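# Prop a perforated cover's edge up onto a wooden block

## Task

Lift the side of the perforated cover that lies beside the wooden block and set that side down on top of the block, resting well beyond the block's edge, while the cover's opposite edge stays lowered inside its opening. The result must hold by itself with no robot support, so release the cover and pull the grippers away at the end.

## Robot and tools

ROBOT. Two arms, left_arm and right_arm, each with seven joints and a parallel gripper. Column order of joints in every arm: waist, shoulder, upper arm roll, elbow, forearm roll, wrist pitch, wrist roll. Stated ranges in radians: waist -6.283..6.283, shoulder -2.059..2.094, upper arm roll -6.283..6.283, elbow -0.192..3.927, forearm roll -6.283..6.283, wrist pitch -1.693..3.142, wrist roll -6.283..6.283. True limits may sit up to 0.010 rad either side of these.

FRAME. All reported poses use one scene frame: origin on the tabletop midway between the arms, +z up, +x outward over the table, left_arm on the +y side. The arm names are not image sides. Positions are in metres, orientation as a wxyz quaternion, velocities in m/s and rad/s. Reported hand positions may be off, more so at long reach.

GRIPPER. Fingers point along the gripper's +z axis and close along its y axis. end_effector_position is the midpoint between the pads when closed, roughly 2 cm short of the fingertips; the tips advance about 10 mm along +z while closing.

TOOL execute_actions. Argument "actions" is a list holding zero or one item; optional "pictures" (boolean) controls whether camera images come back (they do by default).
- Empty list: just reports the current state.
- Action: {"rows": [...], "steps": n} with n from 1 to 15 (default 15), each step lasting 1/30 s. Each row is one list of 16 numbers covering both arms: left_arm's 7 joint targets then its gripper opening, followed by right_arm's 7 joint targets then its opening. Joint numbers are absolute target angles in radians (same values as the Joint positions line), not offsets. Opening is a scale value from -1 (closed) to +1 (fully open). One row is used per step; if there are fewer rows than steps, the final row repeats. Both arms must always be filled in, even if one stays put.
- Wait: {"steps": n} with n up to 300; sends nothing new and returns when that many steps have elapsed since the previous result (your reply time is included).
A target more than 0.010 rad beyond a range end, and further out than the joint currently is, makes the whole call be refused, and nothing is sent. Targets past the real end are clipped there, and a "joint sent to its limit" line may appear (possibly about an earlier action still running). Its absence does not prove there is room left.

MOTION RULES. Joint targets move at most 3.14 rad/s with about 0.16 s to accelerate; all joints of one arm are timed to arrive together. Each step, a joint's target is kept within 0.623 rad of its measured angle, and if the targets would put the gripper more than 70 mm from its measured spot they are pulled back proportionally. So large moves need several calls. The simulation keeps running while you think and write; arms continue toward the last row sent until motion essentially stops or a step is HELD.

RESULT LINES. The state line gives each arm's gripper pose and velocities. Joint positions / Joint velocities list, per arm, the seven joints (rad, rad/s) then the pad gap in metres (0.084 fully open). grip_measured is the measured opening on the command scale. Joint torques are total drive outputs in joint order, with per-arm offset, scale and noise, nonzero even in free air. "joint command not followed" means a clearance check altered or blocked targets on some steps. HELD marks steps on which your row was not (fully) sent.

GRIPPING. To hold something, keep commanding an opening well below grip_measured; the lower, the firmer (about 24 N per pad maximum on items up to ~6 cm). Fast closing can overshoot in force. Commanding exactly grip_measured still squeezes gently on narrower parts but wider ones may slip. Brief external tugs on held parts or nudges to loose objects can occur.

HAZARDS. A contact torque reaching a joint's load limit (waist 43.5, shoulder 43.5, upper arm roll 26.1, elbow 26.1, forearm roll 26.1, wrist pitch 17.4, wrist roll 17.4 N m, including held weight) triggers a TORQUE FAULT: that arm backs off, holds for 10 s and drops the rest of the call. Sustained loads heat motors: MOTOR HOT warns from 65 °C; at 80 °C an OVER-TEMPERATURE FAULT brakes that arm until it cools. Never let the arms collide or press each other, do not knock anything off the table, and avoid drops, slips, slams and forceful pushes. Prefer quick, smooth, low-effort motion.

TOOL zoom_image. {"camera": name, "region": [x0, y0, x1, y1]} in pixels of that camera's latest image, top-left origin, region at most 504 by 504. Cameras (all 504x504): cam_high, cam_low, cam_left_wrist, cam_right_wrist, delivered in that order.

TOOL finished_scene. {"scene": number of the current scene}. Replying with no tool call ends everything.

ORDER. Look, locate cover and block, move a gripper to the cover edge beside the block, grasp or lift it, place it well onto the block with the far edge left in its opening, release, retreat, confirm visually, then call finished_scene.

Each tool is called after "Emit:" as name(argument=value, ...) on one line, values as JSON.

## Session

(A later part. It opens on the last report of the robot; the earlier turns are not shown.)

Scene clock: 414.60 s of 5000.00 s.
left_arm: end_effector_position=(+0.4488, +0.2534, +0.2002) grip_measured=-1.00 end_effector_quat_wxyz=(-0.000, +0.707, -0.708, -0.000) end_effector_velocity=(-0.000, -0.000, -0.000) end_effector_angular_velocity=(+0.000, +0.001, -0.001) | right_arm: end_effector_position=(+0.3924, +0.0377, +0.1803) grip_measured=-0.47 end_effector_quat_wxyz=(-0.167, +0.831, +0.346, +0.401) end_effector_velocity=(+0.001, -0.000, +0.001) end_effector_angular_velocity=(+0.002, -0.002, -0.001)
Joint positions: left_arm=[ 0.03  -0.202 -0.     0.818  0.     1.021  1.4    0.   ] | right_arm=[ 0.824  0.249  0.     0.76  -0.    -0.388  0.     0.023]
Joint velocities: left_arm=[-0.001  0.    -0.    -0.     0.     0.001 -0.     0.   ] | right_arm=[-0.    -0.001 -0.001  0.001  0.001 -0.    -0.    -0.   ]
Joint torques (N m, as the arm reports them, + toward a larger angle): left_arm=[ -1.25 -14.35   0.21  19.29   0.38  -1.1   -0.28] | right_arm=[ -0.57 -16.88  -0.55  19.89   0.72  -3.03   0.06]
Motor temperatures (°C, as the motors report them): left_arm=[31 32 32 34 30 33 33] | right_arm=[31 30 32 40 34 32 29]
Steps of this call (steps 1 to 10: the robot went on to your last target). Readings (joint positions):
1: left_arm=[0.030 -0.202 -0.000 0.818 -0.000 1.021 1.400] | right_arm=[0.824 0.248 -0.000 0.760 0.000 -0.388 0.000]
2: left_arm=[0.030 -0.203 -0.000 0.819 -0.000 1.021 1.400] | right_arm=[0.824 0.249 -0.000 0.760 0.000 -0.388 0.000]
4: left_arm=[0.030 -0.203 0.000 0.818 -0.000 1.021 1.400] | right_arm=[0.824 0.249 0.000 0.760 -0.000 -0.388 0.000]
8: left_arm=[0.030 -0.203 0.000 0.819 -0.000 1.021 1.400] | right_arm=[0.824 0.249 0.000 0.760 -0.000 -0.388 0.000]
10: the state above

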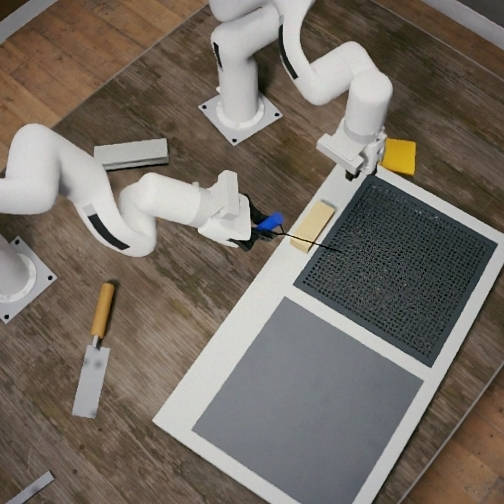

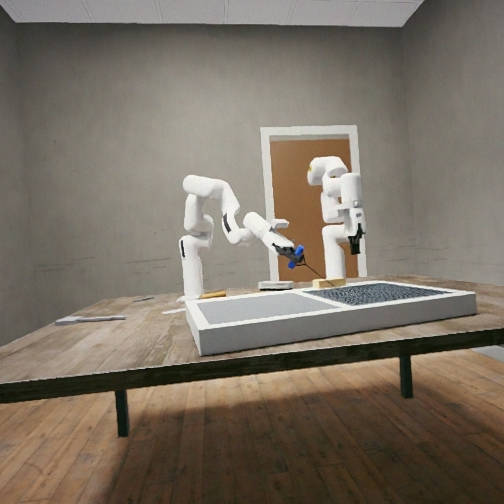

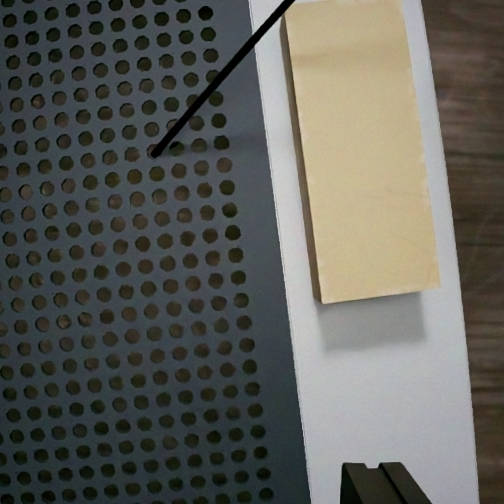

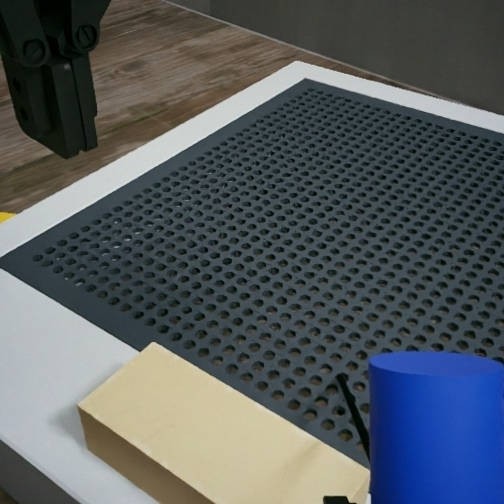

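Emit:
execute_actions(actions=[{"rows":[[0.06,-0.2025,0,0.8185,0,1.021,1.4,-1,0.824,0.242,0,0.773,0,-0.3547,0,-1],[0.09,-0.2025,0,0.8185,0,1.021,1.4,-1,0.824,0.2355,0,0.7865,0,-0.3204,0,-1],[0.12,-0.2025,0,0.8185,0,1.021,1.4,-1,0.824,0.2296,0,0.8006,0,-0.2861,0,-1],[0.15,-0.2025,0,0.8185,0,1.021,1.4,-1,0.824,0.2244,0,0.8153,0,-0.252,0,-1],[0.18,-0.2025,0,0.8185,0,1.021,1.4,-1,0.824,0.22,0,0.8306,0,-0.218,0,-1],[0.21,-0.2025,0,0.8185,0,1.021,1.4,-1,0.824,0.2164,0,0.8464,0,-0.1843,0,-1],[0.24,-0.2025,0,0.8185,0,1.021,1.4,-1,0.824,0.2136,0,0.8628,0,-0.151,0,-1],[0.27,-0.2025,0,0.8185,0,1.021,1.4,-1,0.824,0.2119,0,0.8798,0,-0.1178,0,-1],[0.3,-0.2025,0,0.8185,0,1.021,1.4,-1,0.824,0.2109,0,0.8974,0,-0.0849,0,-1],[0.33,-0.2025,0,0.8185,0,1.021,1.4,-1,0.824,0.2106,0,0.9156,0,-0.0521,0,-1],[0.36,-0.2025,0,0.8185,0,1.021,1.4,-1,0.824,0.2111,0,0.9344,0,-0.0196,0,-1],[0.39,-0.2025,0,0.8185,0,1.021,1.4,-1,0.824,0.2123,0,0.9538,0,0.0129,0,-1],[0.42,-0.2025,0,0.8185,0,1.021,1.4,-1,0.824,0.2142,0,0.9737,0,0.0452,0,-1],[0.45,-0.2025,0,0.8185,0,1.021,1.4,-1,0.824,0.2169,0,0.9943,0,0.0774,0,-1]]}], pictures=false)

Emit:
execute_actions(actions=[{"steps":12}])

Emit:
zoom_image(camera="cam_right_wrist", region=[270, 340, 390, 460])

Scene clock: 446.50 s of 5000.00 s.
left_arm: end_effector_position=(+0.4489, +0.3908, +0.2002) grip_measured=-1.00 end_effector_quat_wxyz=(+0.000, +0.817, -0.576, +0.000) end_effector_velocity=(-0.060, +0.345, -0.000) end_effector_angular_velocity=(-0.000, -0.000, +0.873) | right_arm: end_effector_position=(+0.4082, +0.0536, +0.2041) grip_measured=-0.47 end_effector_quat_wxyz=(-0.139, +0.861, +0.359, +0.333) end_effector_velocity=(+0.043, +0.044, +0.055) end_effector_angular_velocity=(-0.292, +0.291, -0.000)
Joint positions: left_arm=[ 0.374 -0.202  0.001  0.819  0.     1.021  1.4    0.   ] | right_arm=[ 0.824  0.213 -0.     0.943 -0.    -0.008  0.     0.023]
Joint velocities: left_arm=[ 0.873 -0.001  0.001 -0.001 -0.     0.     0.     0.   ] | right_arm=[-0.001  0.034  0.001  0.564  0.001  0.943 -0.    -0.   ]
Joint torques (N m, as the arm reports them, + toward a larger angle): left_arm=[ -2.91 -14.62   0.27  18.74   0.26  -1.27  -0.4 ] | right_arm=[ -0.59 -17.79  -0.4   22.25   0.71  -3.23   0.07]
Motor temperatures (°C, as the motors report them): left_arm=[31 32 32 34 30 33 33] | right_arm=[31 30 32 40 34 32 29]
Steps of this call (steps 1 to 15: the robot went on to your last target; steps 16 to 90: nothing new was sent; then 28.40 s passed at rest; steps 91 to 105: all 15 steps of this action). Readings (joint positions):
91: left_arm=[0.030 -0.203 -0.000 0.818 -0.000 1.021 1.400] | right_arm=[0.824 0.249 0.000 0.761 0.000 -0.387 0.000]
92: left_arm=[0.035 -0.203 -0.001 0.818 -0.000 1.021 1.400] | right_arm=[0.824 0.248 0.000 0.762 -0.000 -0.381 -0.000]
94: left_arm=[0.064 -0.203 -0.003 0.819 -0.000 1.021 1.400] | right_arm=[0.824 0.242 -0.000 0.774 0.000 -0.348 -0.000]
98: left_arm=[0.167 -0.202 0.001 0.819 0.000 1.021 1.400] | right_arm=[0.824 0.223 -0.000 0.824 -0.000 -0.236 0.000]
105: the state above

Scene clock: 446.90 s of 5000.00 s.
left_arm: end_effector_position=(+0.4428, +0.4195, +0.2002) grip_measured=-1.00 end_effector_quat_wxyz=(-0.000, +0.838, -0.546, -0.000) end_effector_velocity=(-0.001, +0.006, +0.000) end_effector_angular_velocity=(-0.001, -0.002, +0.016) | right_arm: end_effector_position=(+0.4116, +0.0571, +0.2084) grip_measured=-0.47 end_effector_quat_wxyz=(-0.132, +0.867, +0.361, +0.316) end_effector_velocity=(+0.001, -0.000, -0.000) end_effector_angular_velocity=(-0.002, +0.002, -0.001)
Joint positions: left_arm=[ 0.449 -0.203 -0.001  0.818 -0.     1.021  1.4    0.   ] | right_arm=[ 0.824  0.217  0.     0.994 -0.     0.077 -0.     0.023]
Joint velocities: left_arm=[ 0.008 -0.001  0.009  0.     0.001 -0.     0.     0.   ] | right_arm=[-0.001  0.001 -0.     0.004 -0.     0.006  0.     0.   ]
Joint torques (N m, as the arm reports them, + toward a larger angle): left_arm=[ -0.17 -14.58   0.63  18.63   0.43  -1.08  -0.2 ] | right_arm=[ -0.6  -17.99  -0.52  23.     0.74  -2.8    0.04]
Motor temperatures (°C, as the motors report them): left_arm=[31 32 32 34 30 33 33] | right_arm=[31 30 32 40 34 32 29]
Steps of this call (steps 1 to 12: the robot went on to your last target). Readings (joint positions):
1: left_arm=[0.401 -0.202 0.001 0.819 0.000 1.021 1.400] | right_arm=[0.824 0.214 0.000 0.961 0.000 0.021 0.000]
2: left_arm=[0.423 -0.202 0.003 0.819 0.000 1.021 1.400] | right_arm=[0.824 0.215 0.000 0.976 0.000 0.044 0.000]
4: left_arm=[0.443 -0.202 0.004 0.818 0.000 1.021 1.400] | right_arm=[0.824 0.216 -0.000 0.990 0.000 0.066 0.000]
8: left_arm=[0.448 -0.203 -0.002 0.818 -0.000 1.021 1.400] | right_arm=[0.824 0.217 0.000 0.993 -0.000 0.076 -0.000]
12: the state above

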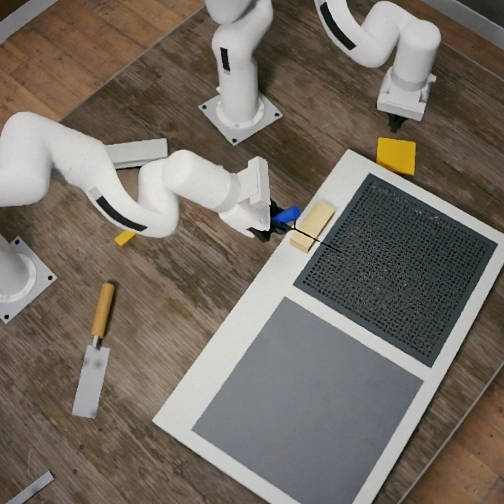

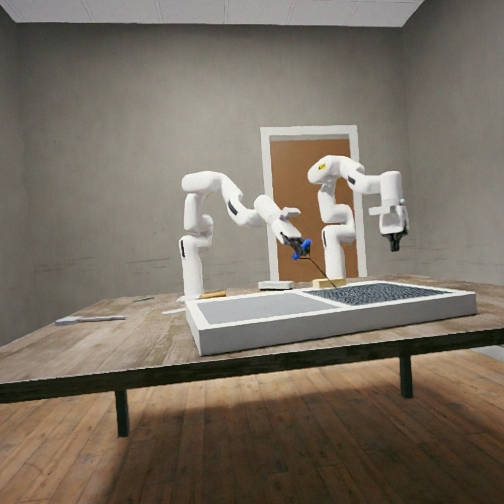

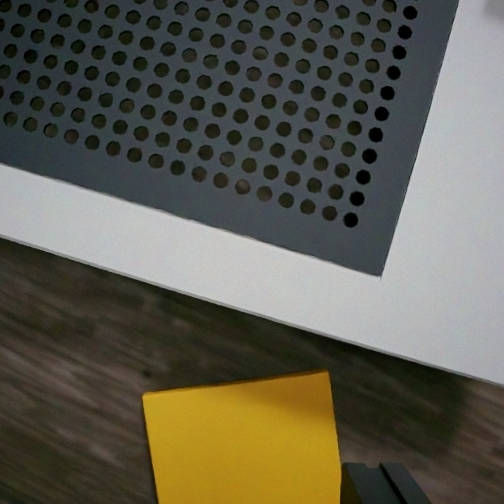

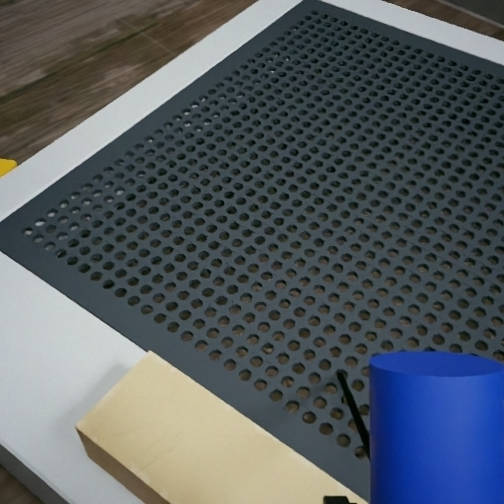

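Region (270, 340, 390, 460) of cam_right_wrist's 504x504 image, scaled by 4.200, with more detail than that image has.

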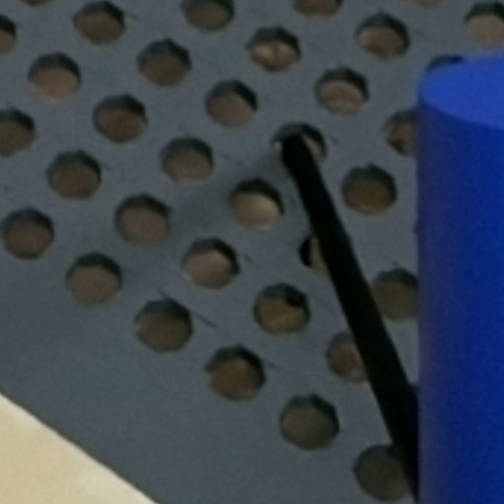

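Emit:
execute_actions(actions=[{"rows":[[0.45,-0.2025,0,0.8185,0,1.021,1.4,-1,0.824,0.2226,0,1.0255,0,0.1229,0,-1],[0.45,-0.2025,0,0.8185,0,1.021,1.4,-1,0.824,0.2299,0,1.058,0,0.1681,0,-1],[0.45,-0.2025,0,0.8185,0,1.021,1.4,-1,0.824,0.2385,0,1.0918,0,0.2133,0,-1],[0.45,-0.2025,0,0.8185,0,1.021,1.4,-1,0.824,0.2485,0,1.1269,0,0.2584,0,-1],[0.45,-0.2025,0,0.8185,0,1.021,1.4,-1,0.824,0.2598,0,1.1633,0,0.3035,0,-1],[0.45,-0.2025,0,0.8185,0,1.021,1.4,-1,0.824,0.2724,0,1.2007,0,0.3483,0,-1],[0.45,-0.2025,0,0.8185,0,1.021,1.4,-1,0.824,0.2863,0,1.2394,0,0.3931,0,-1],[0.45,-0.2025,0,0.8185,0,1.021,1.4,-1,0.824,0.3015,0,1.2795,0,0.438,0,-1],[0.45,-0.2025,0,0.8185,0,1.021,1.4,-1,0.824,0.318,0,1.321,0,0.483,0,-1],[0.45,-0.2025,0,0.8185,0,1.021,1.4,-1,0.824,0.3357,0,1.3639,0,0.5282,0,-1],[0.45,-0.2025,0,0.8185,0,1.021,1.4,-1,0.824,0.354,0,1.4075,0,0.5735,0,-1],[0.45,-0.2025,0,0.8185,0,1.021,1.4,-1,0.824,0.3738,0,1.453,0,0.6192,0,-1],[0.45,-0.2025,0,0.8185,0,1.021,1.4,-1,0.824,0.3951,0,1.5006,0,0.6655,0,-1],[0.45,-0.2025,0,0.8185,0,1.021,1.4,-1,0.824,0.418,0,1.5502,0,0.7122,0,-1],[0.45,-0.2025,0,0.8185,0,1.021,1.4,-1,0.824,0.4424,0,1.6019,0,0.7595,0,-1]]}], pictures=false)

Emit:
execute_actions(actions=[{"rows":[[0.45,-0.2025,0,0.8185,0,1.021,1.4,-1,0.824,0.468,0,1.656,0,0.808,0,-1],[0.45,-0.2025,0,0.8185,0,1.021,1.4,-1,0.824,0.496,0,1.713,0,0.857,0,-1],[0.45,-0.2025,0,0.8185,0,1.021,1.4,-1,0.824,0.527,0,1.774,0,0.907,0,-1],[0.45,-0.2025,0,0.8185,0,1.021,1.4,-1,0.824,0.56,0,1.839,0,0.959,0,-1],[0.45,-0.2025,0,0.8185,0,1.021,1.4,-1,0.824,0.5958,0,1.9075,0,1.0117,0,-1]]}])

Emit:
zoom_image(camera="cam_right_wrist", region=[270, 340, 390, 460])

Scene clock: 494.37 s of 5000.00 s.
left_arm: end_effector_position=(+0.4426, +0.4204, +0.2002) grip_measured=-1.00 end_effector_quat_wxyz=(-0.000, +0.839, -0.545, -0.000) end_effector_velocity=(-0.000, +0.000, +0.000) end_effector_angular_velocity=(+0.000, +0.000, +0.000) | right_arm: end_effector_position=(+0.4411, +0.0868, +0.2335) grip_measured=-0.47 end_effector_quat_wxyz=(-0.091, +0.897, +0.374, +0.218) end_effector_velocity=(+0.080, +0.081, +0.060) end_effector_angular_velocity=(-0.418, +0.414, +0.001)
Joint positions: left_arm=[ 0.45  -0.203  0.     0.819 -0.     1.021  1.4    0.   ] | right_arm=[0.824 0.359 0.    1.416 0.    0.579 0.    0.023]
Joint velocities: left_arm=[ 0.001 -0.    -0.     0.    -0.     0.    -0.     0.   ] | right_arm=[ 0.     0.578  0.     1.338 -0.     1.348 -0.    -0.   ]
Joint torques (N m, as the arm reports them, + toward a larger angle): left_arm=[ -0.83 -14.41   0.22  18.95  -0.14  -1.26  -0.32] | right_arm=[ -0.53 -21.16  -0.58  25.91   0.71  -2.89   0.01]
Motor temperatures (°C, as the motors report them): left_arm=[31 32 32 35 30 33 33] | right_arm=[31 30 32 42 34 33 29]
Steps of this call (steps 1 to 30: the robot went on to your last target; steps 31 to 90: nothing new was sent; then 43.97 s passed at rest; steps 91 to 105: all 15 steps of this action). Readings (joint positions):
91: left_arm=[0.450 -0.203 0.000 0.818 -0.000 1.021 1.400] | right_arm=[0.824 0.217 -0.000 0.995 -0.000 0.078 0.000]
92: left_arm=[0.450 -0.202 0.000 0.819 -0.000 1.021 1.400] | right_arm=[0.824 0.218 -0.000 0.999 -0.000 0.086 -0.000]
94: left_arm=[0.450 -0.202 0.000 0.818 0.000 1.021 1.400] | right_arm=[0.824 0.223 0.000 1.028 -0.000 0.127 -0.000]
98: left_arm=[0.450 -0.202 0.000 0.819 -0.000 1.021 1.400] | right_arm=[0.824 0.254 -0.000 1.140 0.000 0.272 0.000]
105: the state above

Scene clock: 494.87 s of 5000.00 s.
left_arm: end_effector_position=(+0.4426, +0.4204, +0.2002) grip_measured=-1.00 end_effector_quat_wxyz=(-0.000, +0.839, -0.545, -0.000) end_effector_velocity=(+0.000, -0.000, +0.000) end_effector_angular_velocity=(-0.000, -0.001, -0.001) | right_arm: end_effector_position=(+0.4649, +0.1108, +0.2489) grip_measured=-0.47 end_effector_quat_wxyz=(-0.057, +0.913, +0.380, +0.138) end_effector_velocity=(+0.001, +0.000, +0.005) end_effector_angular_velocity=(-0.002, +0.003, -0.001)
Joint positions: left_arm=[ 0.45  -0.203 -0.     0.818  0.     1.021  1.4    0.   ] | right_arm=[ 0.824  0.595  0.     1.905  0.     1.01  -0.     0.023]
Joint velocities: left_arm=[-0.001 -0.001  0.     0.    -0.    -0.    -0.     0.   ] | right_arm=[ 0.     0.005 -0.001  0.024  0.001  0.022 -0.    -0.   ]
Joint torques (N m, as the arm reports them, + toward a larger angle): left_arm=[ -0.64 -14.9    0.11  19.12   0.15  -1.3   -0.13] | right_arm=[ -0.65 -25.45  -0.82  26.18   0.69  -2.96   0.06]
Motor temperatures (°C, as the motors report them): left_arm=[31 32 32 35 30 33 33] | right_arm=[31 30 32 42 34 33 29]
Steps of this call (steps 1 to 15: all 15 steps of this action). Readings (joint positions):
1: left_arm=[0.450 -0.203 -0.000 0.818 0.000 1.021 1.400] | right_arm=[0.824 0.379 0.000 1.462 0.000 0.624 0.000]
2: left_arm=[0.450 -0.202 -0.000 0.819 -0.000 1.021 1.400] | right_arm=[0.824 0.400 0.000 1.509 0.000 0.670 0.000]
4: left_arm=[0.450 -0.203 -0.000 0.819 -0.000 1.021 1.400] | right_arm=[0.824 0.447 0.000 1.608 0.000 0.761 0.000]
8: left_arm=[0.450 -0.202 -0.000 0.819 0.000 1.021 1.400] | right_arm=[0.824 0.551 0.000 1.818 0.000 0.938 0.000]
15: the state above

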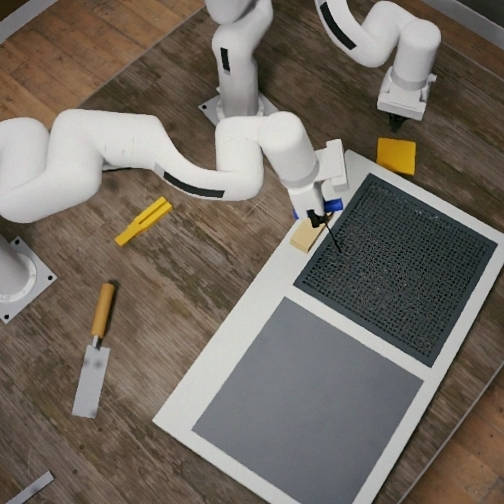

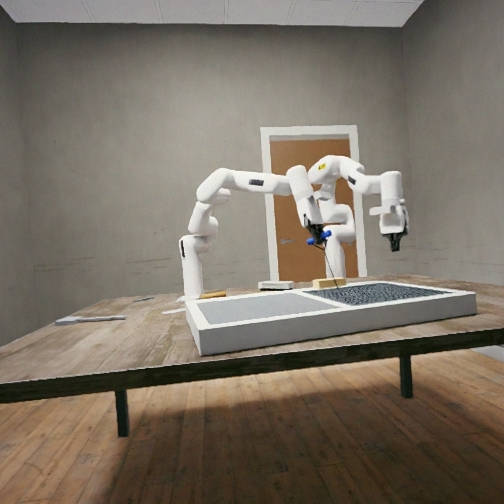

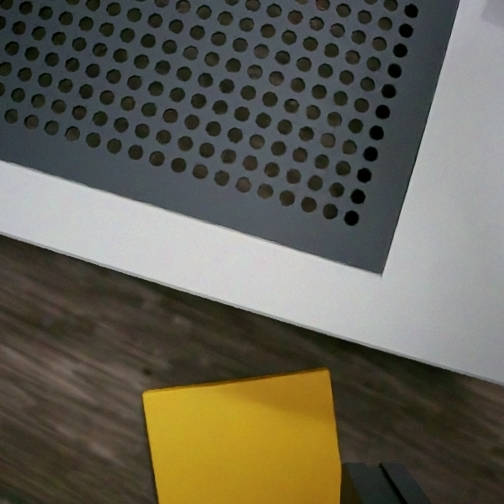

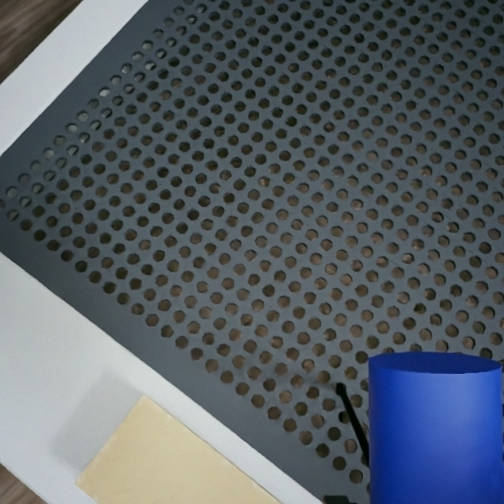

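Region (270, 340, 390, 460) of cam_right_wrist's 504x504 image, scaled by 4.200, with more detail than that image has.

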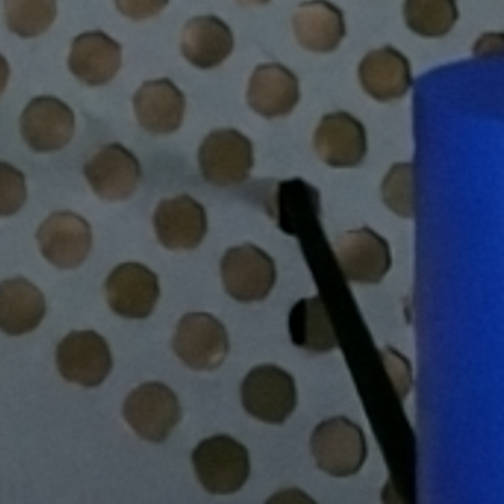

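Emit:
execute_actions(actions=[])

Scene clock: 521.60 s of 5000.00 s.
left_arm: end_effector_position=(+0.4426, +0.4204, +0.2002) grip_measured=-1.00 end_effector_quat_wxyz=(-0.000, +0.839, -0.545, -0.000) end_effector_velocity=(-0.000, +0.000, -0.000) end_effector_angular_velocity=(+0.000, +0.001, -0.000) | right_arm: end_effector_position=(+0.4651, +0.1110, +0.2494) grip_measured=-0.47 end_effector_quat_wxyz=(-0.057, +0.913, +0.380, +0.138) end_effector_velocity=(+0.000, -0.001, +0.001) end_effector_angular_velocity=(-0.000, -0.001, -0.001)
Joint positions: left_arm=[ 0.45  -0.203  0.     0.819  0.     1.021  1.4    0.   ] | right_arm=[ 0.824  0.596 -0.     1.907  0.     1.012 -0.     0.023]
Joint velocities: left_arm=[ 0.     0.     0.    -0.     0.     0.001  0.     0.   ] | right_arm=[-0.001 -0.002 -0.     0.    -0.     0.001 -0.    -0.   ]
Joint torques (N m, as the arm reports them, + toward a larger angle): left_arm=[ -1.11 -14.47   0.3   18.83  -0.24  -1.22  -0.19] | right_arm=[ -0.83 -25.27  -0.85  26.15   0.69  -2.85   0.03]
Motor temperatures (°C, as the motors report them): left_arm=[31 32 32 35 30 33 33] | right_arm=[31 31 32 43 34 33 29]
Steps of this call (steps 1 to 15: the robot went on to your last target; steps 16 to 90: nothing new was sent; then 23.73 s passed at rest). Readings (joint positions):
1: left_arm=[0.450 -0.202 0.000 0.818 -0.000 1.021 1.400] | right_arm=[0.824 0.595 0.000 1.905 0.000 1.011 -0.000]
2: left_arm=[0.450 -0.202 -0.000 0.818 -0.000 1.021 1.400] | right_arm=[0.824 0.595 0.000 1.906 0.000 1.011 -0.000]
4: left_arm=[0.450 -0.202 -0.000 0.819 0.000 1.021 1.400] | right_arm=[0.824 0.595 0.000 1.906 0.000 1.011 -0.000]
8: left_arm=[0.450 -0.203 -0.000 0.818 0.000 1.021 1.400] | right_arm=[0.824 0.595 0.000 1.907 0.000 1.012 -0.000]
90: the state above
All arms were judged still, so your last target was given up. Only a new action makes them travel on or press farther. Fingers that are still opening or closing keep moving.

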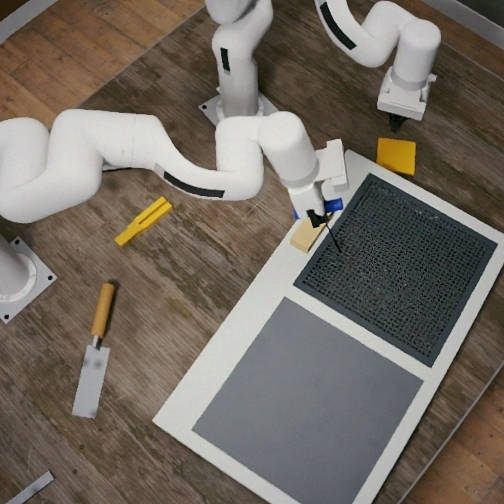

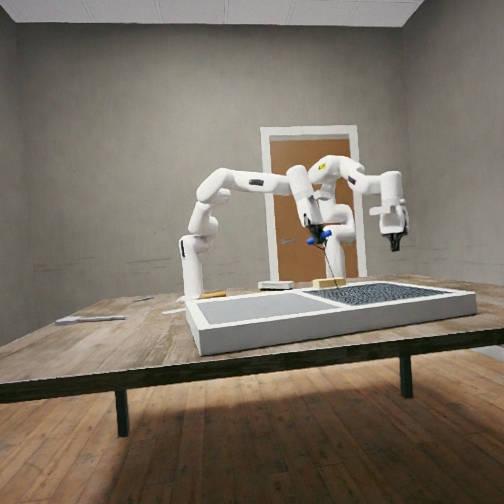

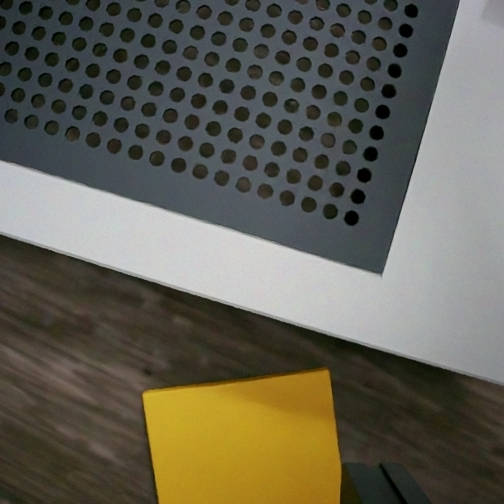

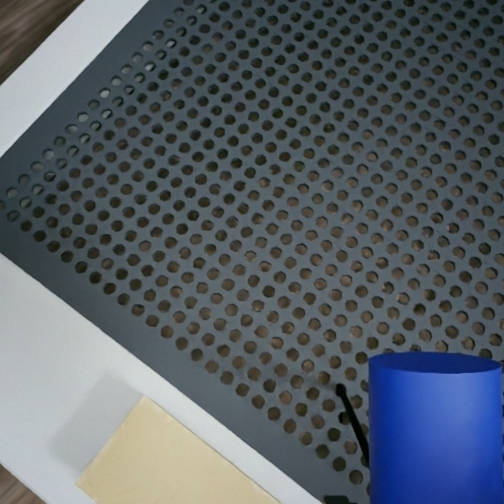

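Emit:
execute_actions(actions=[{"rows":[[0.45,-0.2025,0,0.8185,0,1.021,1.4,-1,0.824,0.594,0,1.913,0,1.019,0,-1],[0.45,-0.2025,0,0.8185,0,1.021,1.4,-1,0.824,0.5927,0,1.918,0,1.0253,0,-1],[0.45,-0.2025,0,0.8185,0,1.021,1.4,-1,0.824,0.5913,0,1.923,0,1.0317,0,-1],[0.45,-0.2025,0,0.8185,0,1.021,1.4,-1,0.824,0.59,0,1.928,0,1.038,0,-1],[0.45,-0.2025,0,0.8185,0,1.021,1.4,-1,0.824,0.5886,0,1.933,0,1.0444,0,-1],[0.45,-0.2025,0,0.8185,0,1.021,1.4,-1,0.824,0.5873,0,1.938,0,1.0507,0,-1],[0.45,-0.2025,0,0.8185,0,1.021,1.4,-1,0.824,0.586,0,1.943,0,1.057,0,-1],[0.45,-0.2025,0,0.8185,0,1.021,1.4,-1,0.824,0.5846,0,1.948,0,1.0634,0,-1],[0.45,-0.2025,0,0.8185,0,1.021,1.4,-1,0.824,0.5833,0,1.953,0,1.0697,0,-1],[0.45,-0.2025,0,0.8185,0,1.021,1.4,-1,0.824,0.5822,0,1.9565,0,1.0743,0,-1]],"steps":15}])

Emit:
execute_actions(actions=[])

Scene clock: 544.47 s of 5000.00 s.
left_arm: end_effector_position=(+0.4426, +0.4204, +0.2002) grip_measured=-1.00 end_effector_quat_wxyz=(-0.000, +0.839, -0.545, -0.000) end_effector_velocity=(-0.000, -0.001, -0.000) end_effector_angular_velocity=(-0.000, +0.001, -0.002) | right_arm: end_effector_position=(+0.4635, +0.1089, +0.2744) grip_measured=-0.47 end_effector_quat_wxyz=(-0.057, +0.913, +0.380, +0.138) end_effector_velocity=(-0.000, -0.003, +0.009) end_effector_angular_velocity=(-0.001, +0.002, -0.003)
Joint positions: left_arm=[ 0.45  -0.203  0.     0.818 -0.     1.021  1.4    0.   ] | right_arm=[ 0.824  0.582 -0.     1.956 -0.     1.073 -0.     0.023]
Joint velocities: left_arm=[-0.002 -0.001  0.    -0.001  0.     0.001  0.     0.   ] | right_arm=[-0.002 -0.007 -0.001  0.014  0.001  0.024  0.     0.   ]
Joint torques (N m, as the arm reports them, + toward a larger angle): left_arm=[ -0.64 -14.67   0.26  18.96   0.21  -1.18  -0.23] | right_arm=[ -0.02 -29.09  -0.24  31.12   0.83  -3.74   0.09]
Motor temperatures (°C, as the motors report them): left_arm=[31 32 32 35 30 33 33] | right_arm=[31 31 32 44 34 33 29]
Steps of this call (steps 1 to 90: nothing new was sent; then 19.37 s passed at rest; steps 91 to 105: all 15 steps of this action). Readings (joint positions):
91: left_arm=[0.450 -0.202 0.000 0.818 -0.000 1.021 1.400] | right_arm=[0.824 0.596 -0.000 1.908 0.000 1.012 0.000]
92: left_arm=[0.450 -0.203 -0.000 0.818 -0.000 1.021 1.400] | right_arm=[0.824 0.596 0.000 1.909 -0.000 1.014 -0.000]
94: left_arm=[0.450 -0.202 0.000 0.819 0.000 1.021 1.400] | right_arm=[0.824 0.595 0.000 1.914 0.000 1.022 -0.000]
98: left_arm=[0.450 -0.203 -0.000 0.819 0.000 1.021 1.400] | right_arm=[0.824 0.593 -0.000 1.928 -0.000 1.045 -0.000]
105: the state above

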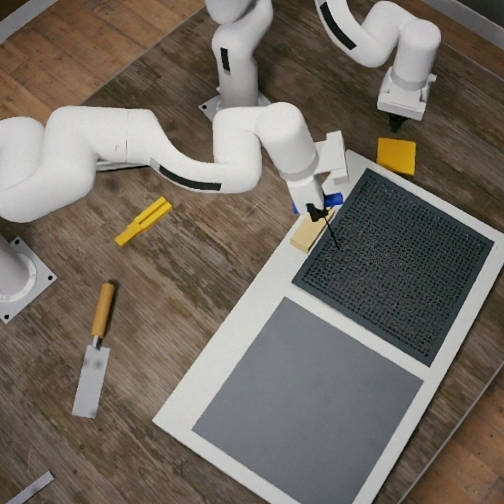

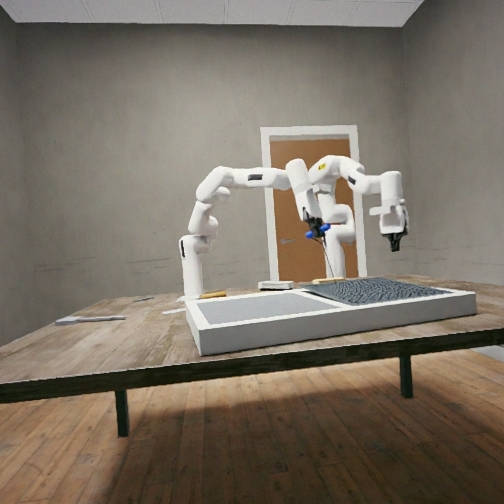

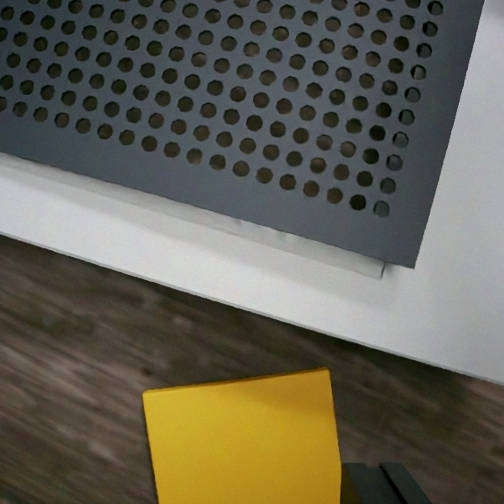

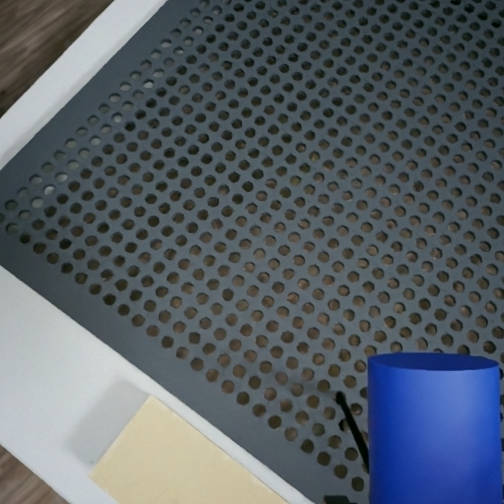

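Scene clock: 544.47 s of 5000.00 s.
left_arm: end_effector_position=(+0.4426, +0.4204, +0.2002) grip_measured=-1.00 end_effector_quat_wxyz=(-0.000, +0.839, -0.545, -0.000) end_effector_velocity=(-0.000, -0.001, -0.000) end_effector_angular_velocity=(-0.000, +0.001, -0.002) | right_arm: end_effector_position=(+0.4635, +0.1089, +0.2744) grip_measured=-0.47 end_effector_quat_wxyz=(-0.057, +0.913, +0.380, +0.138) end_effector_velocity=(-0.000, -0.003, +0.009) end_effector_angular_velocity=(-0.001, +0.002, -0.003)
Joint positions: left_arm=[ 0.45  -0.203  0.     0.818 -0.     1.021  1.4    0.   ] | right_arm=[ 0.824  0.582 -0.     1.956 -0.     1.073 -0.     0.023]
Joint velocities: left_arm=[-0.002 -0.001  0.    -0.001  0.     0.001  0.     0.   ] | right_arm=[-0.002 -0.007 -0.001  0.014  0.001  0.024  0.     0.   ]
Joint torques (N m, as the arm reports them, + toward a larger angle): left_arm=[ -0.64 -14.67   0.26  18.96   0.21  -1.18  -0.23] | right_arm=[ -0.02 -29.09  -0.24  31.12   0.83  -3.74   0.09]
Motor temperatures (°C, as the motors report them): left_arm=[31 32 32 35 30 33 33] | right_arm=[31 31 32 44 34 33 29]

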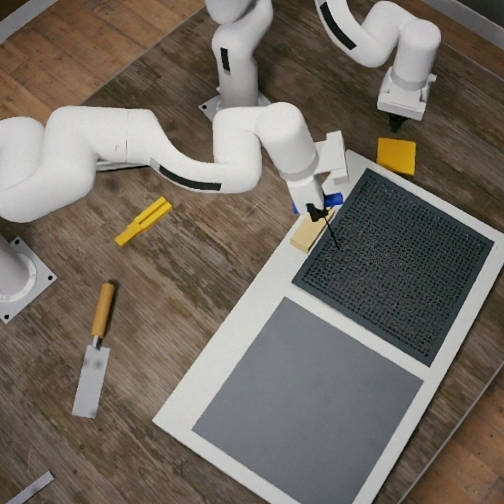

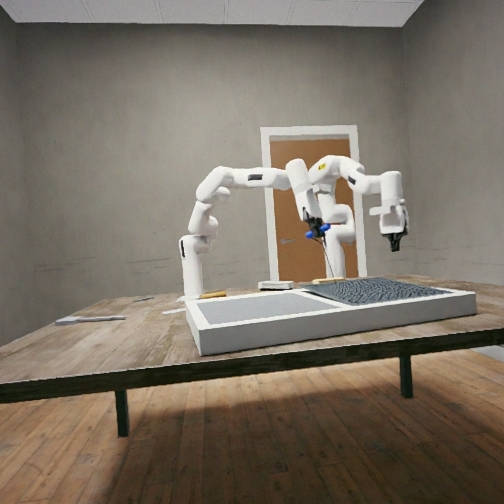

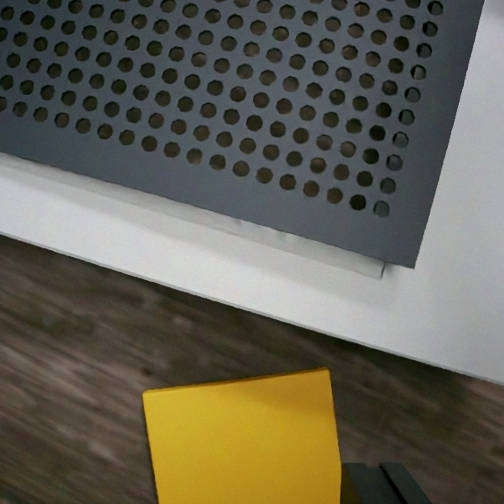

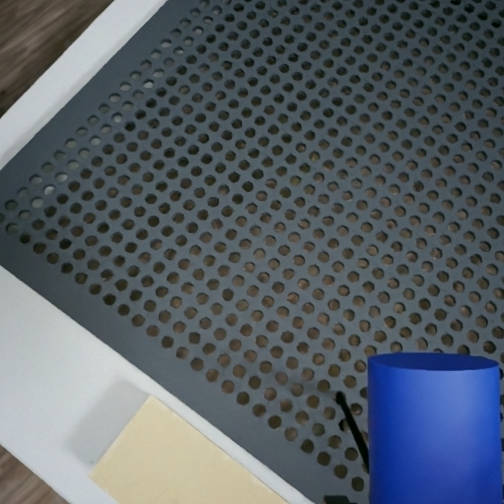

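Emit:
execute_actions(actions=[{"rows":[[0.45,-0.2025,0,0.8185,0,1.021,1.4,-1,0.824,0.584,0,1.968,0,1.084,0,-1],[0.45,-0.2025,0,0.8185,0,1.021,1.4,-1,0.824,0.586,0,1.98,0,1.094,0,-1],[0.45,-0.2025,0,0.8185,0,1.021,1.4,-1,0.824,0.588,0,1.992,0,1.104,0,-1],[0.45,-0.2025,0,0.8185,0,1.021,1.4,-1,0.824,0.59,0,2.004,0,1.114,0,-1],[0.45,-0.2025,0,0.8185,0,1.021,1.4,-1,0.824,0.592,0,2.016,0,1.124,0,-1],[0.45,-0.2025,0,0.8185,0,1.021,1.4,-1,0.824,0.594,0,2.028,0,1.134,0,-1],[0.45,-0.2025,0,0.8185,0,1.021,1.4,-1,0.824,0.5965,0,2.04,0,1.1435,0,-1],[0.45,-0.2025,0,0.8185,0,1.021,1.4,-1,0.824,0.599,0,2.052,0,1.153,0,-1],[0.45,-0.2025,0,0.8185,0,1.021,1.4,-1,0.824,0.601,0,2.064,0,1.163,0,-1],[0.45,-0.2025,0,0.8185,0,1.021,1.4,-1,0.824,0.6036,0,2.0765,0,1.1729,0,-1]],"steps":15}])

Scene clock: 567.27 s of 5000.00 s.
left_arm: end_effector_position=(+0.4426, +0.4204, +0.2002) grip_measured=-1.00 end_effector_quat_wxyz=(-0.000, +0.839, -0.545, -0.000) end_effector_velocity=(-0.000, +0.000, -0.000) end_effector_angular_velocity=(-0.000, -0.000, +0.000) | right_arm: end_effector_position=(+0.4646, +0.1107, +0.3049) grip_measured=-0.47 end_effector_quat_wxyz=(-0.058, +0.912, +0.380, +0.139) end_effector_velocity=(-0.002, -0.002, +0.001) end_effector_angular_velocity=(-0.016, +0.016, +0.000)
Joint positions: left_arm=[ 0.45  -0.203  0.     0.819 -0.     1.021  1.4    0.   ] | right_arm=[0.824 0.602 0.    2.075 0.    1.17  0.    0.023]
Joint velocities: left_arm=[-0.  0.  0. -0. -0. -0.  0.  0.] | right_arm=[ 0.     0.017 -0.     0.042  0.     0.047 -0.     0.   ]
Joint torques (N m, as the arm reports them, + toward a larger angle): left_arm=[ -0.58 -14.64   0.8   18.84   0.01  -1.33  -0.27] | right_arm=[ -0.37 -30.26  -0.32  31.5    0.89  -3.95   0.04]
Motor temperatures (°C, as the motors report them): left_arm=[31 32 32 35 30 33 33] | right_arm=[31 32 32 47 34 33 29]
Steps of this call (steps 1 to 15: the robot went on to your last target; steps 16 to 90: nothing new was sent; then 19.30 s passed at rest; steps 91 to 105: all 15 steps of this action). Readings (joint positions):
91: left_arm=[0.450 -0.202 0.000 0.818 -0.000 1.021 1.400] | right_arm=[0.824 0.582 -0.000 1.957 0.000 1.075 -0.000]
92: left_arm=[0.450 -0.203 0.000 0.818 0.000 1.021 1.400] | right_arm=[0.824 0.583 -0.000 1.959 -0.000 1.077 -0.000]
94: left_arm=[0.450 -0.203 -0.000 0.819 -0.000 1.021 1.400] | right_arm=[0.824 0.586 -0.000 1.971 -0.000 1.088 -0.000]
98: left_arm=[0.450 -0.202 0.000 0.819 -0.000 1.021 1.400] | right_arm=[0.824 0.592 -0.000 2.015 -0.000 1.123 0.000]
105: the state above

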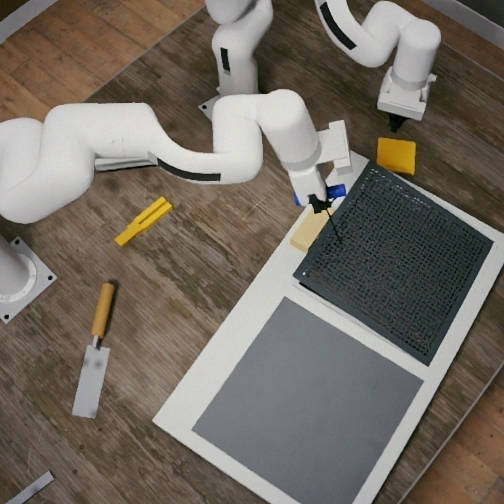

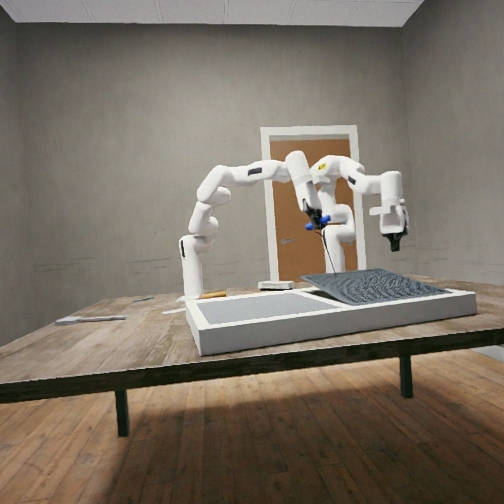

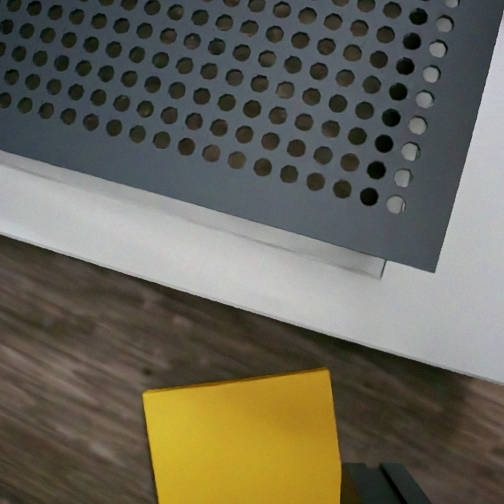

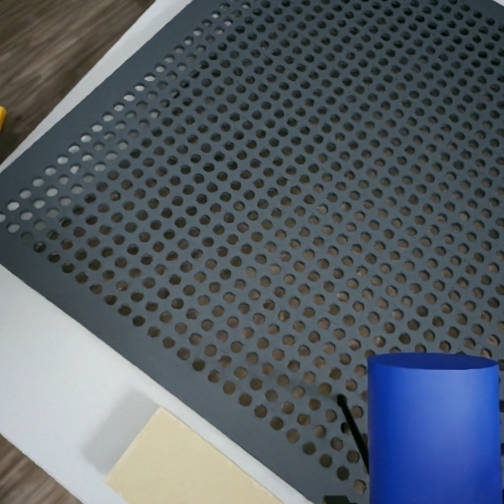

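Emit:
execute_actions(actions=[{"rows":[[0.45,-0.2025,0,0.8185,0,1.021,1.4,-1,0.826,0.595,0,2.063,0,1.168,0,-1],[0.45,-0.2025,0,0.8185,0,1.021,1.4,-1,0.8286,0.5835,0,2.045,0,1.1615,0,-1],[0.45,-0.2025,0,0.8185,0,1.021,1.4,-1,0.8312,0.572,0,2.027,0,1.155,0,-1],[0.45,-0.2025,0,0.8185,0,1.021,1.4,-1,0.8338,0.5605,0,2.009,0,1.1485,0,-1],[0.45,-0.2025,0,0.8185,0,1.021,1.4,-1,0.8364,0.549,0,1.9915,0,1.1425,0,-1],[0.45,-0.2025,0,0.8185,0,1.021,1.4,-1,0.839,0.5375,0,1.974,0,1.1365,0,-1],[0.45,-0.2025,0,0.8185,0,1.021,1.4,-1,0.8416,0.526,0,1.956,0,1.13,0,-1],[0.45,-0.2025,0,0.8185,0,1.021,1.4,-1,0.8442,0.5145,0,1.938,0,1.1235,0,-1],[0.45,-0.2025,0,0.8185,0,1.021,1.4,-1,0.8468,0.503,0,1.92,0,1.117,0,-1],[0.45,-0.2025,0,0.8185,0,1.021,1.4,-1,0.8494,0.4915,0,1.9025,0,1.111,0,-1],[0.45,-0.2025,0,0.8185,0,1.021,1.4,-1,0.852,0.48,0,1.885,0,1.105,0,-1],[0.45,-0.2025,0,0.8185,0,1.021,1.4,-1,0.8546,0.4685,0,1.867,0,1.0985,0,-1],[0.45,-0.2025,0,0.8185,0,1.021,1.4,-1,0.8573,0.457,0,1.849,0,1.092,0,-1],[0.45,-0.2025,0,0.8185,0,1.021,1.4,-1,0.86,0.4453,0,1.8312,0,1.0859,0,-1]],"steps":15}], pictures=false)

Emit:
execute_actions(actions=[{"steps":12}])

Scene clock: 597.03 s of 5000.00 s.
left_arm: end_effector_position=(+0.4425, +0.4204, +0.2002) grip_measured=-1.00 end_effector_quat_wxyz=(-0.000, +0.839, -0.545, -0.000) end_effector_velocity=(+0.000, -0.000, +0.000) end_effector_angular_velocity=(-0.000, -0.000, -0.000) | right_arm: end_effector_position=(+0.4299, +0.1054, +0.3045) grip_measured=-0.47 end_effector_quat_wxyz=(-0.060, +0.907, +0.394, +0.137) end_effector_velocity=(-0.090, -0.021, -0.008) end_effector_angular_velocity=(-0.009, +0.007, +0.077)
Joint positions: left_arm=[ 0.45  -0.202  0.     0.818  0.     1.021  1.4    0.   ] | right_arm=[0.854 0.472 0.001 1.872 0.    1.101 0.    0.023]
Joint velocities: left_arm=[-0.001 -0.    -0.     0.001 -0.     0.001 -0.     0.   ] | right_arm=[ 0.077 -0.328  0.    -0.515 -0.001 -0.176  0.     0.   ]
Joint torques (N m, as the arm reports them, + toward a larger angle): left_arm=[ -1.36 -15.15   0.61  18.28   0.01  -1.31  -0.24] | right_arm=[ -0.67 -29.06  -0.38  34.54   0.82  -4.15   0.01]
Motor temperatures (°C, as the motors report them): left_arm=[31 32 32 35 30 33 33] | right_arm=[31 33 32 49 34 33 29]
Steps of this call (steps 1 to 15: the robot went on to your last target; steps 16 to 90: nothing new was sent; then 26.27 s passed at rest; steps 91 to 105: all 15 steps of this action). Readings (joint positions):
91: left_arm=[0.450 -0.203 0.000 0.818 -0.000 1.021 1.400] | right_arm=[0.824 0.603 -0.000 2.076 0.000 1.173 0.000]
92: left_arm=[0.450 -0.203 0.000 0.818 0.000 1.021 1.400] | right_arm=[0.824 0.602 -0.000 2.073 -0.000 1.171 0.000]
94: left_arm=[0.450 -0.202 0.000 0.819 -0.000 1.021 1.400] | right_arm=[0.826 0.591 -0.001 2.056 -0.000 1.165 -0.000]
98: left_arm=[0.450 -0.203 0.000 0.819 0.000 1.021 1.400] | right_arm=[0.836 0.551 -0.000 1.995 -0.000 1.143 -0.000]
105: the state above

Scene clock: 597.43 s of 5000.00 s.
left_arm: end_effector_position=(+0.4426, +0.4204, +0.2002) grip_measured=-1.00 end_effector_quat_wxyz=(-0.000, +0.839, -0.545, -0.000) end_effector_velocity=(-0.000, +0.000, -0.000) end_effector_angular_velocity=(-0.000, +0.001, +0.001) | right_arm: end_effector_position=(+0.4235, +0.1034, +0.3041) grip_measured=-0.47 end_effector_quat_wxyz=(-0.060, +0.906, +0.397, +0.137) end_effector_velocity=(-0.001, +0.001, +0.002) end_effector_angular_velocity=(+0.003, -0.004, +0.002)
Joint positions: left_arm=[ 0.45  -0.202 -0.     0.818 -0.     1.021  1.4    0.   ] | right_arm=[0.86  0.446 0.    1.831 0.    1.086 0.    0.023]
Joint velocities: left_arm=[ 0.001  0.001 -0.     0.    -0.     0.    -0.     0.   ] | right_arm=[ 0.001 -0.003  0.001  0.    -0.002 -0.001  0.     0.   ]
Joint torques (N m, as the arm reports them, + toward a larger angle): left_arm=[ -0.12 -14.97   0.28  18.8    0.34  -1.09  -0.24] | right_arm=[ -0.47 -29.18  -0.61  33.62   0.71  -4.13  -0.03]
Motor temperatures (°C, as the motors report them): left_arm=[31 32 32 35 30 33 33] | right_arm=[31 33 32 49 34 33 29]
Steps of this call (steps 1 to 12: the robot went on to your last target). Readings (joint positions):
1: left_arm=[0.450 -0.203 0.000 0.819 0.000 1.021 1.400] | right_arm=[0.857 0.462 0.001 1.856 0.000 1.096 0.000]
2: left_arm=[0.450 -0.202 -0.000 0.819 0.000 1.021 1.400] | right_arm=[0.858 0.454 0.001 1.846 0.000 1.092 0.000]
4: left_arm=[0.450 -0.202 -0.000 0.819 0.000 1.021 1.400] | right_arm=[0.860 0.448 0.001 1.836 0.000 1.088 0.000]
8: left_arm=[0.450 -0.202 -0.000 0.818 -0.000 1.021 1.400] | right_arm=[0.860 0.446 0.000 1.832 0.000 1.086 0.000]
12: the state above

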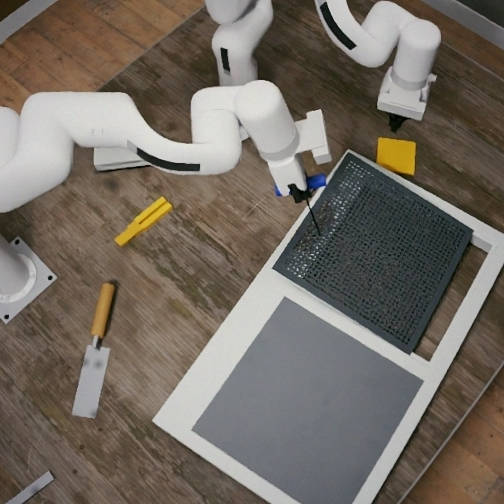

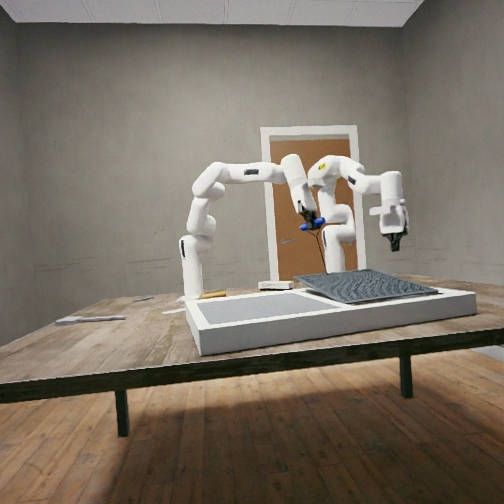

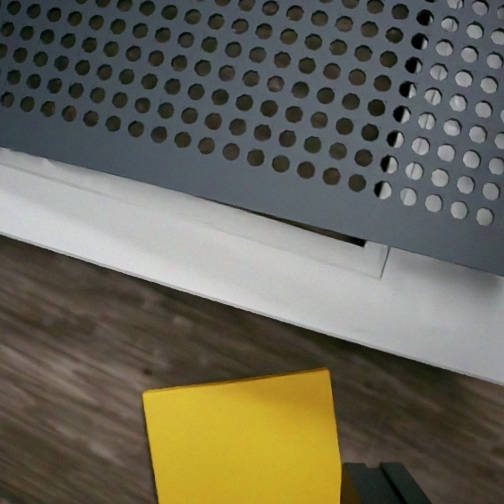

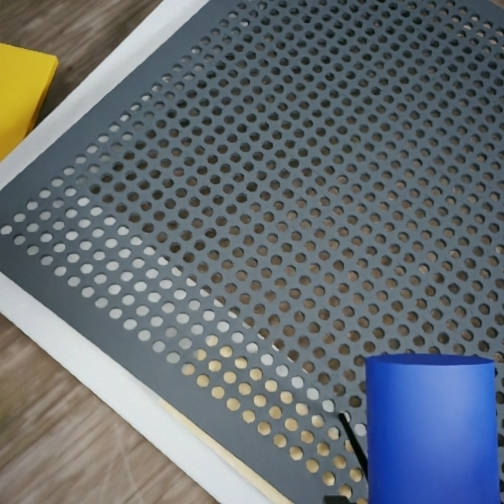

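Emit:
zoom_image(camera="cam_high", region=[260,140,504,384])

Region (260, 140, 504, 384) of cam_high's 504x504 image, scaled by 2.066, with more detail than that image has.

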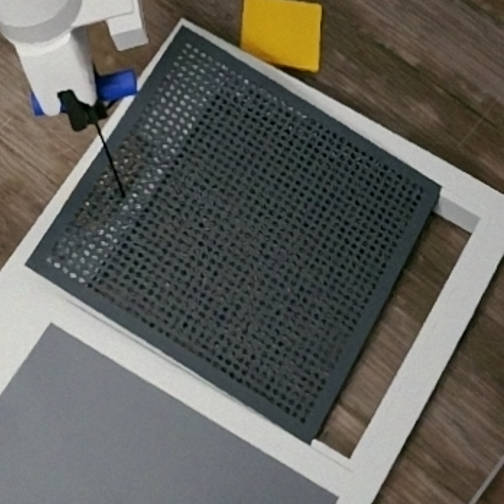

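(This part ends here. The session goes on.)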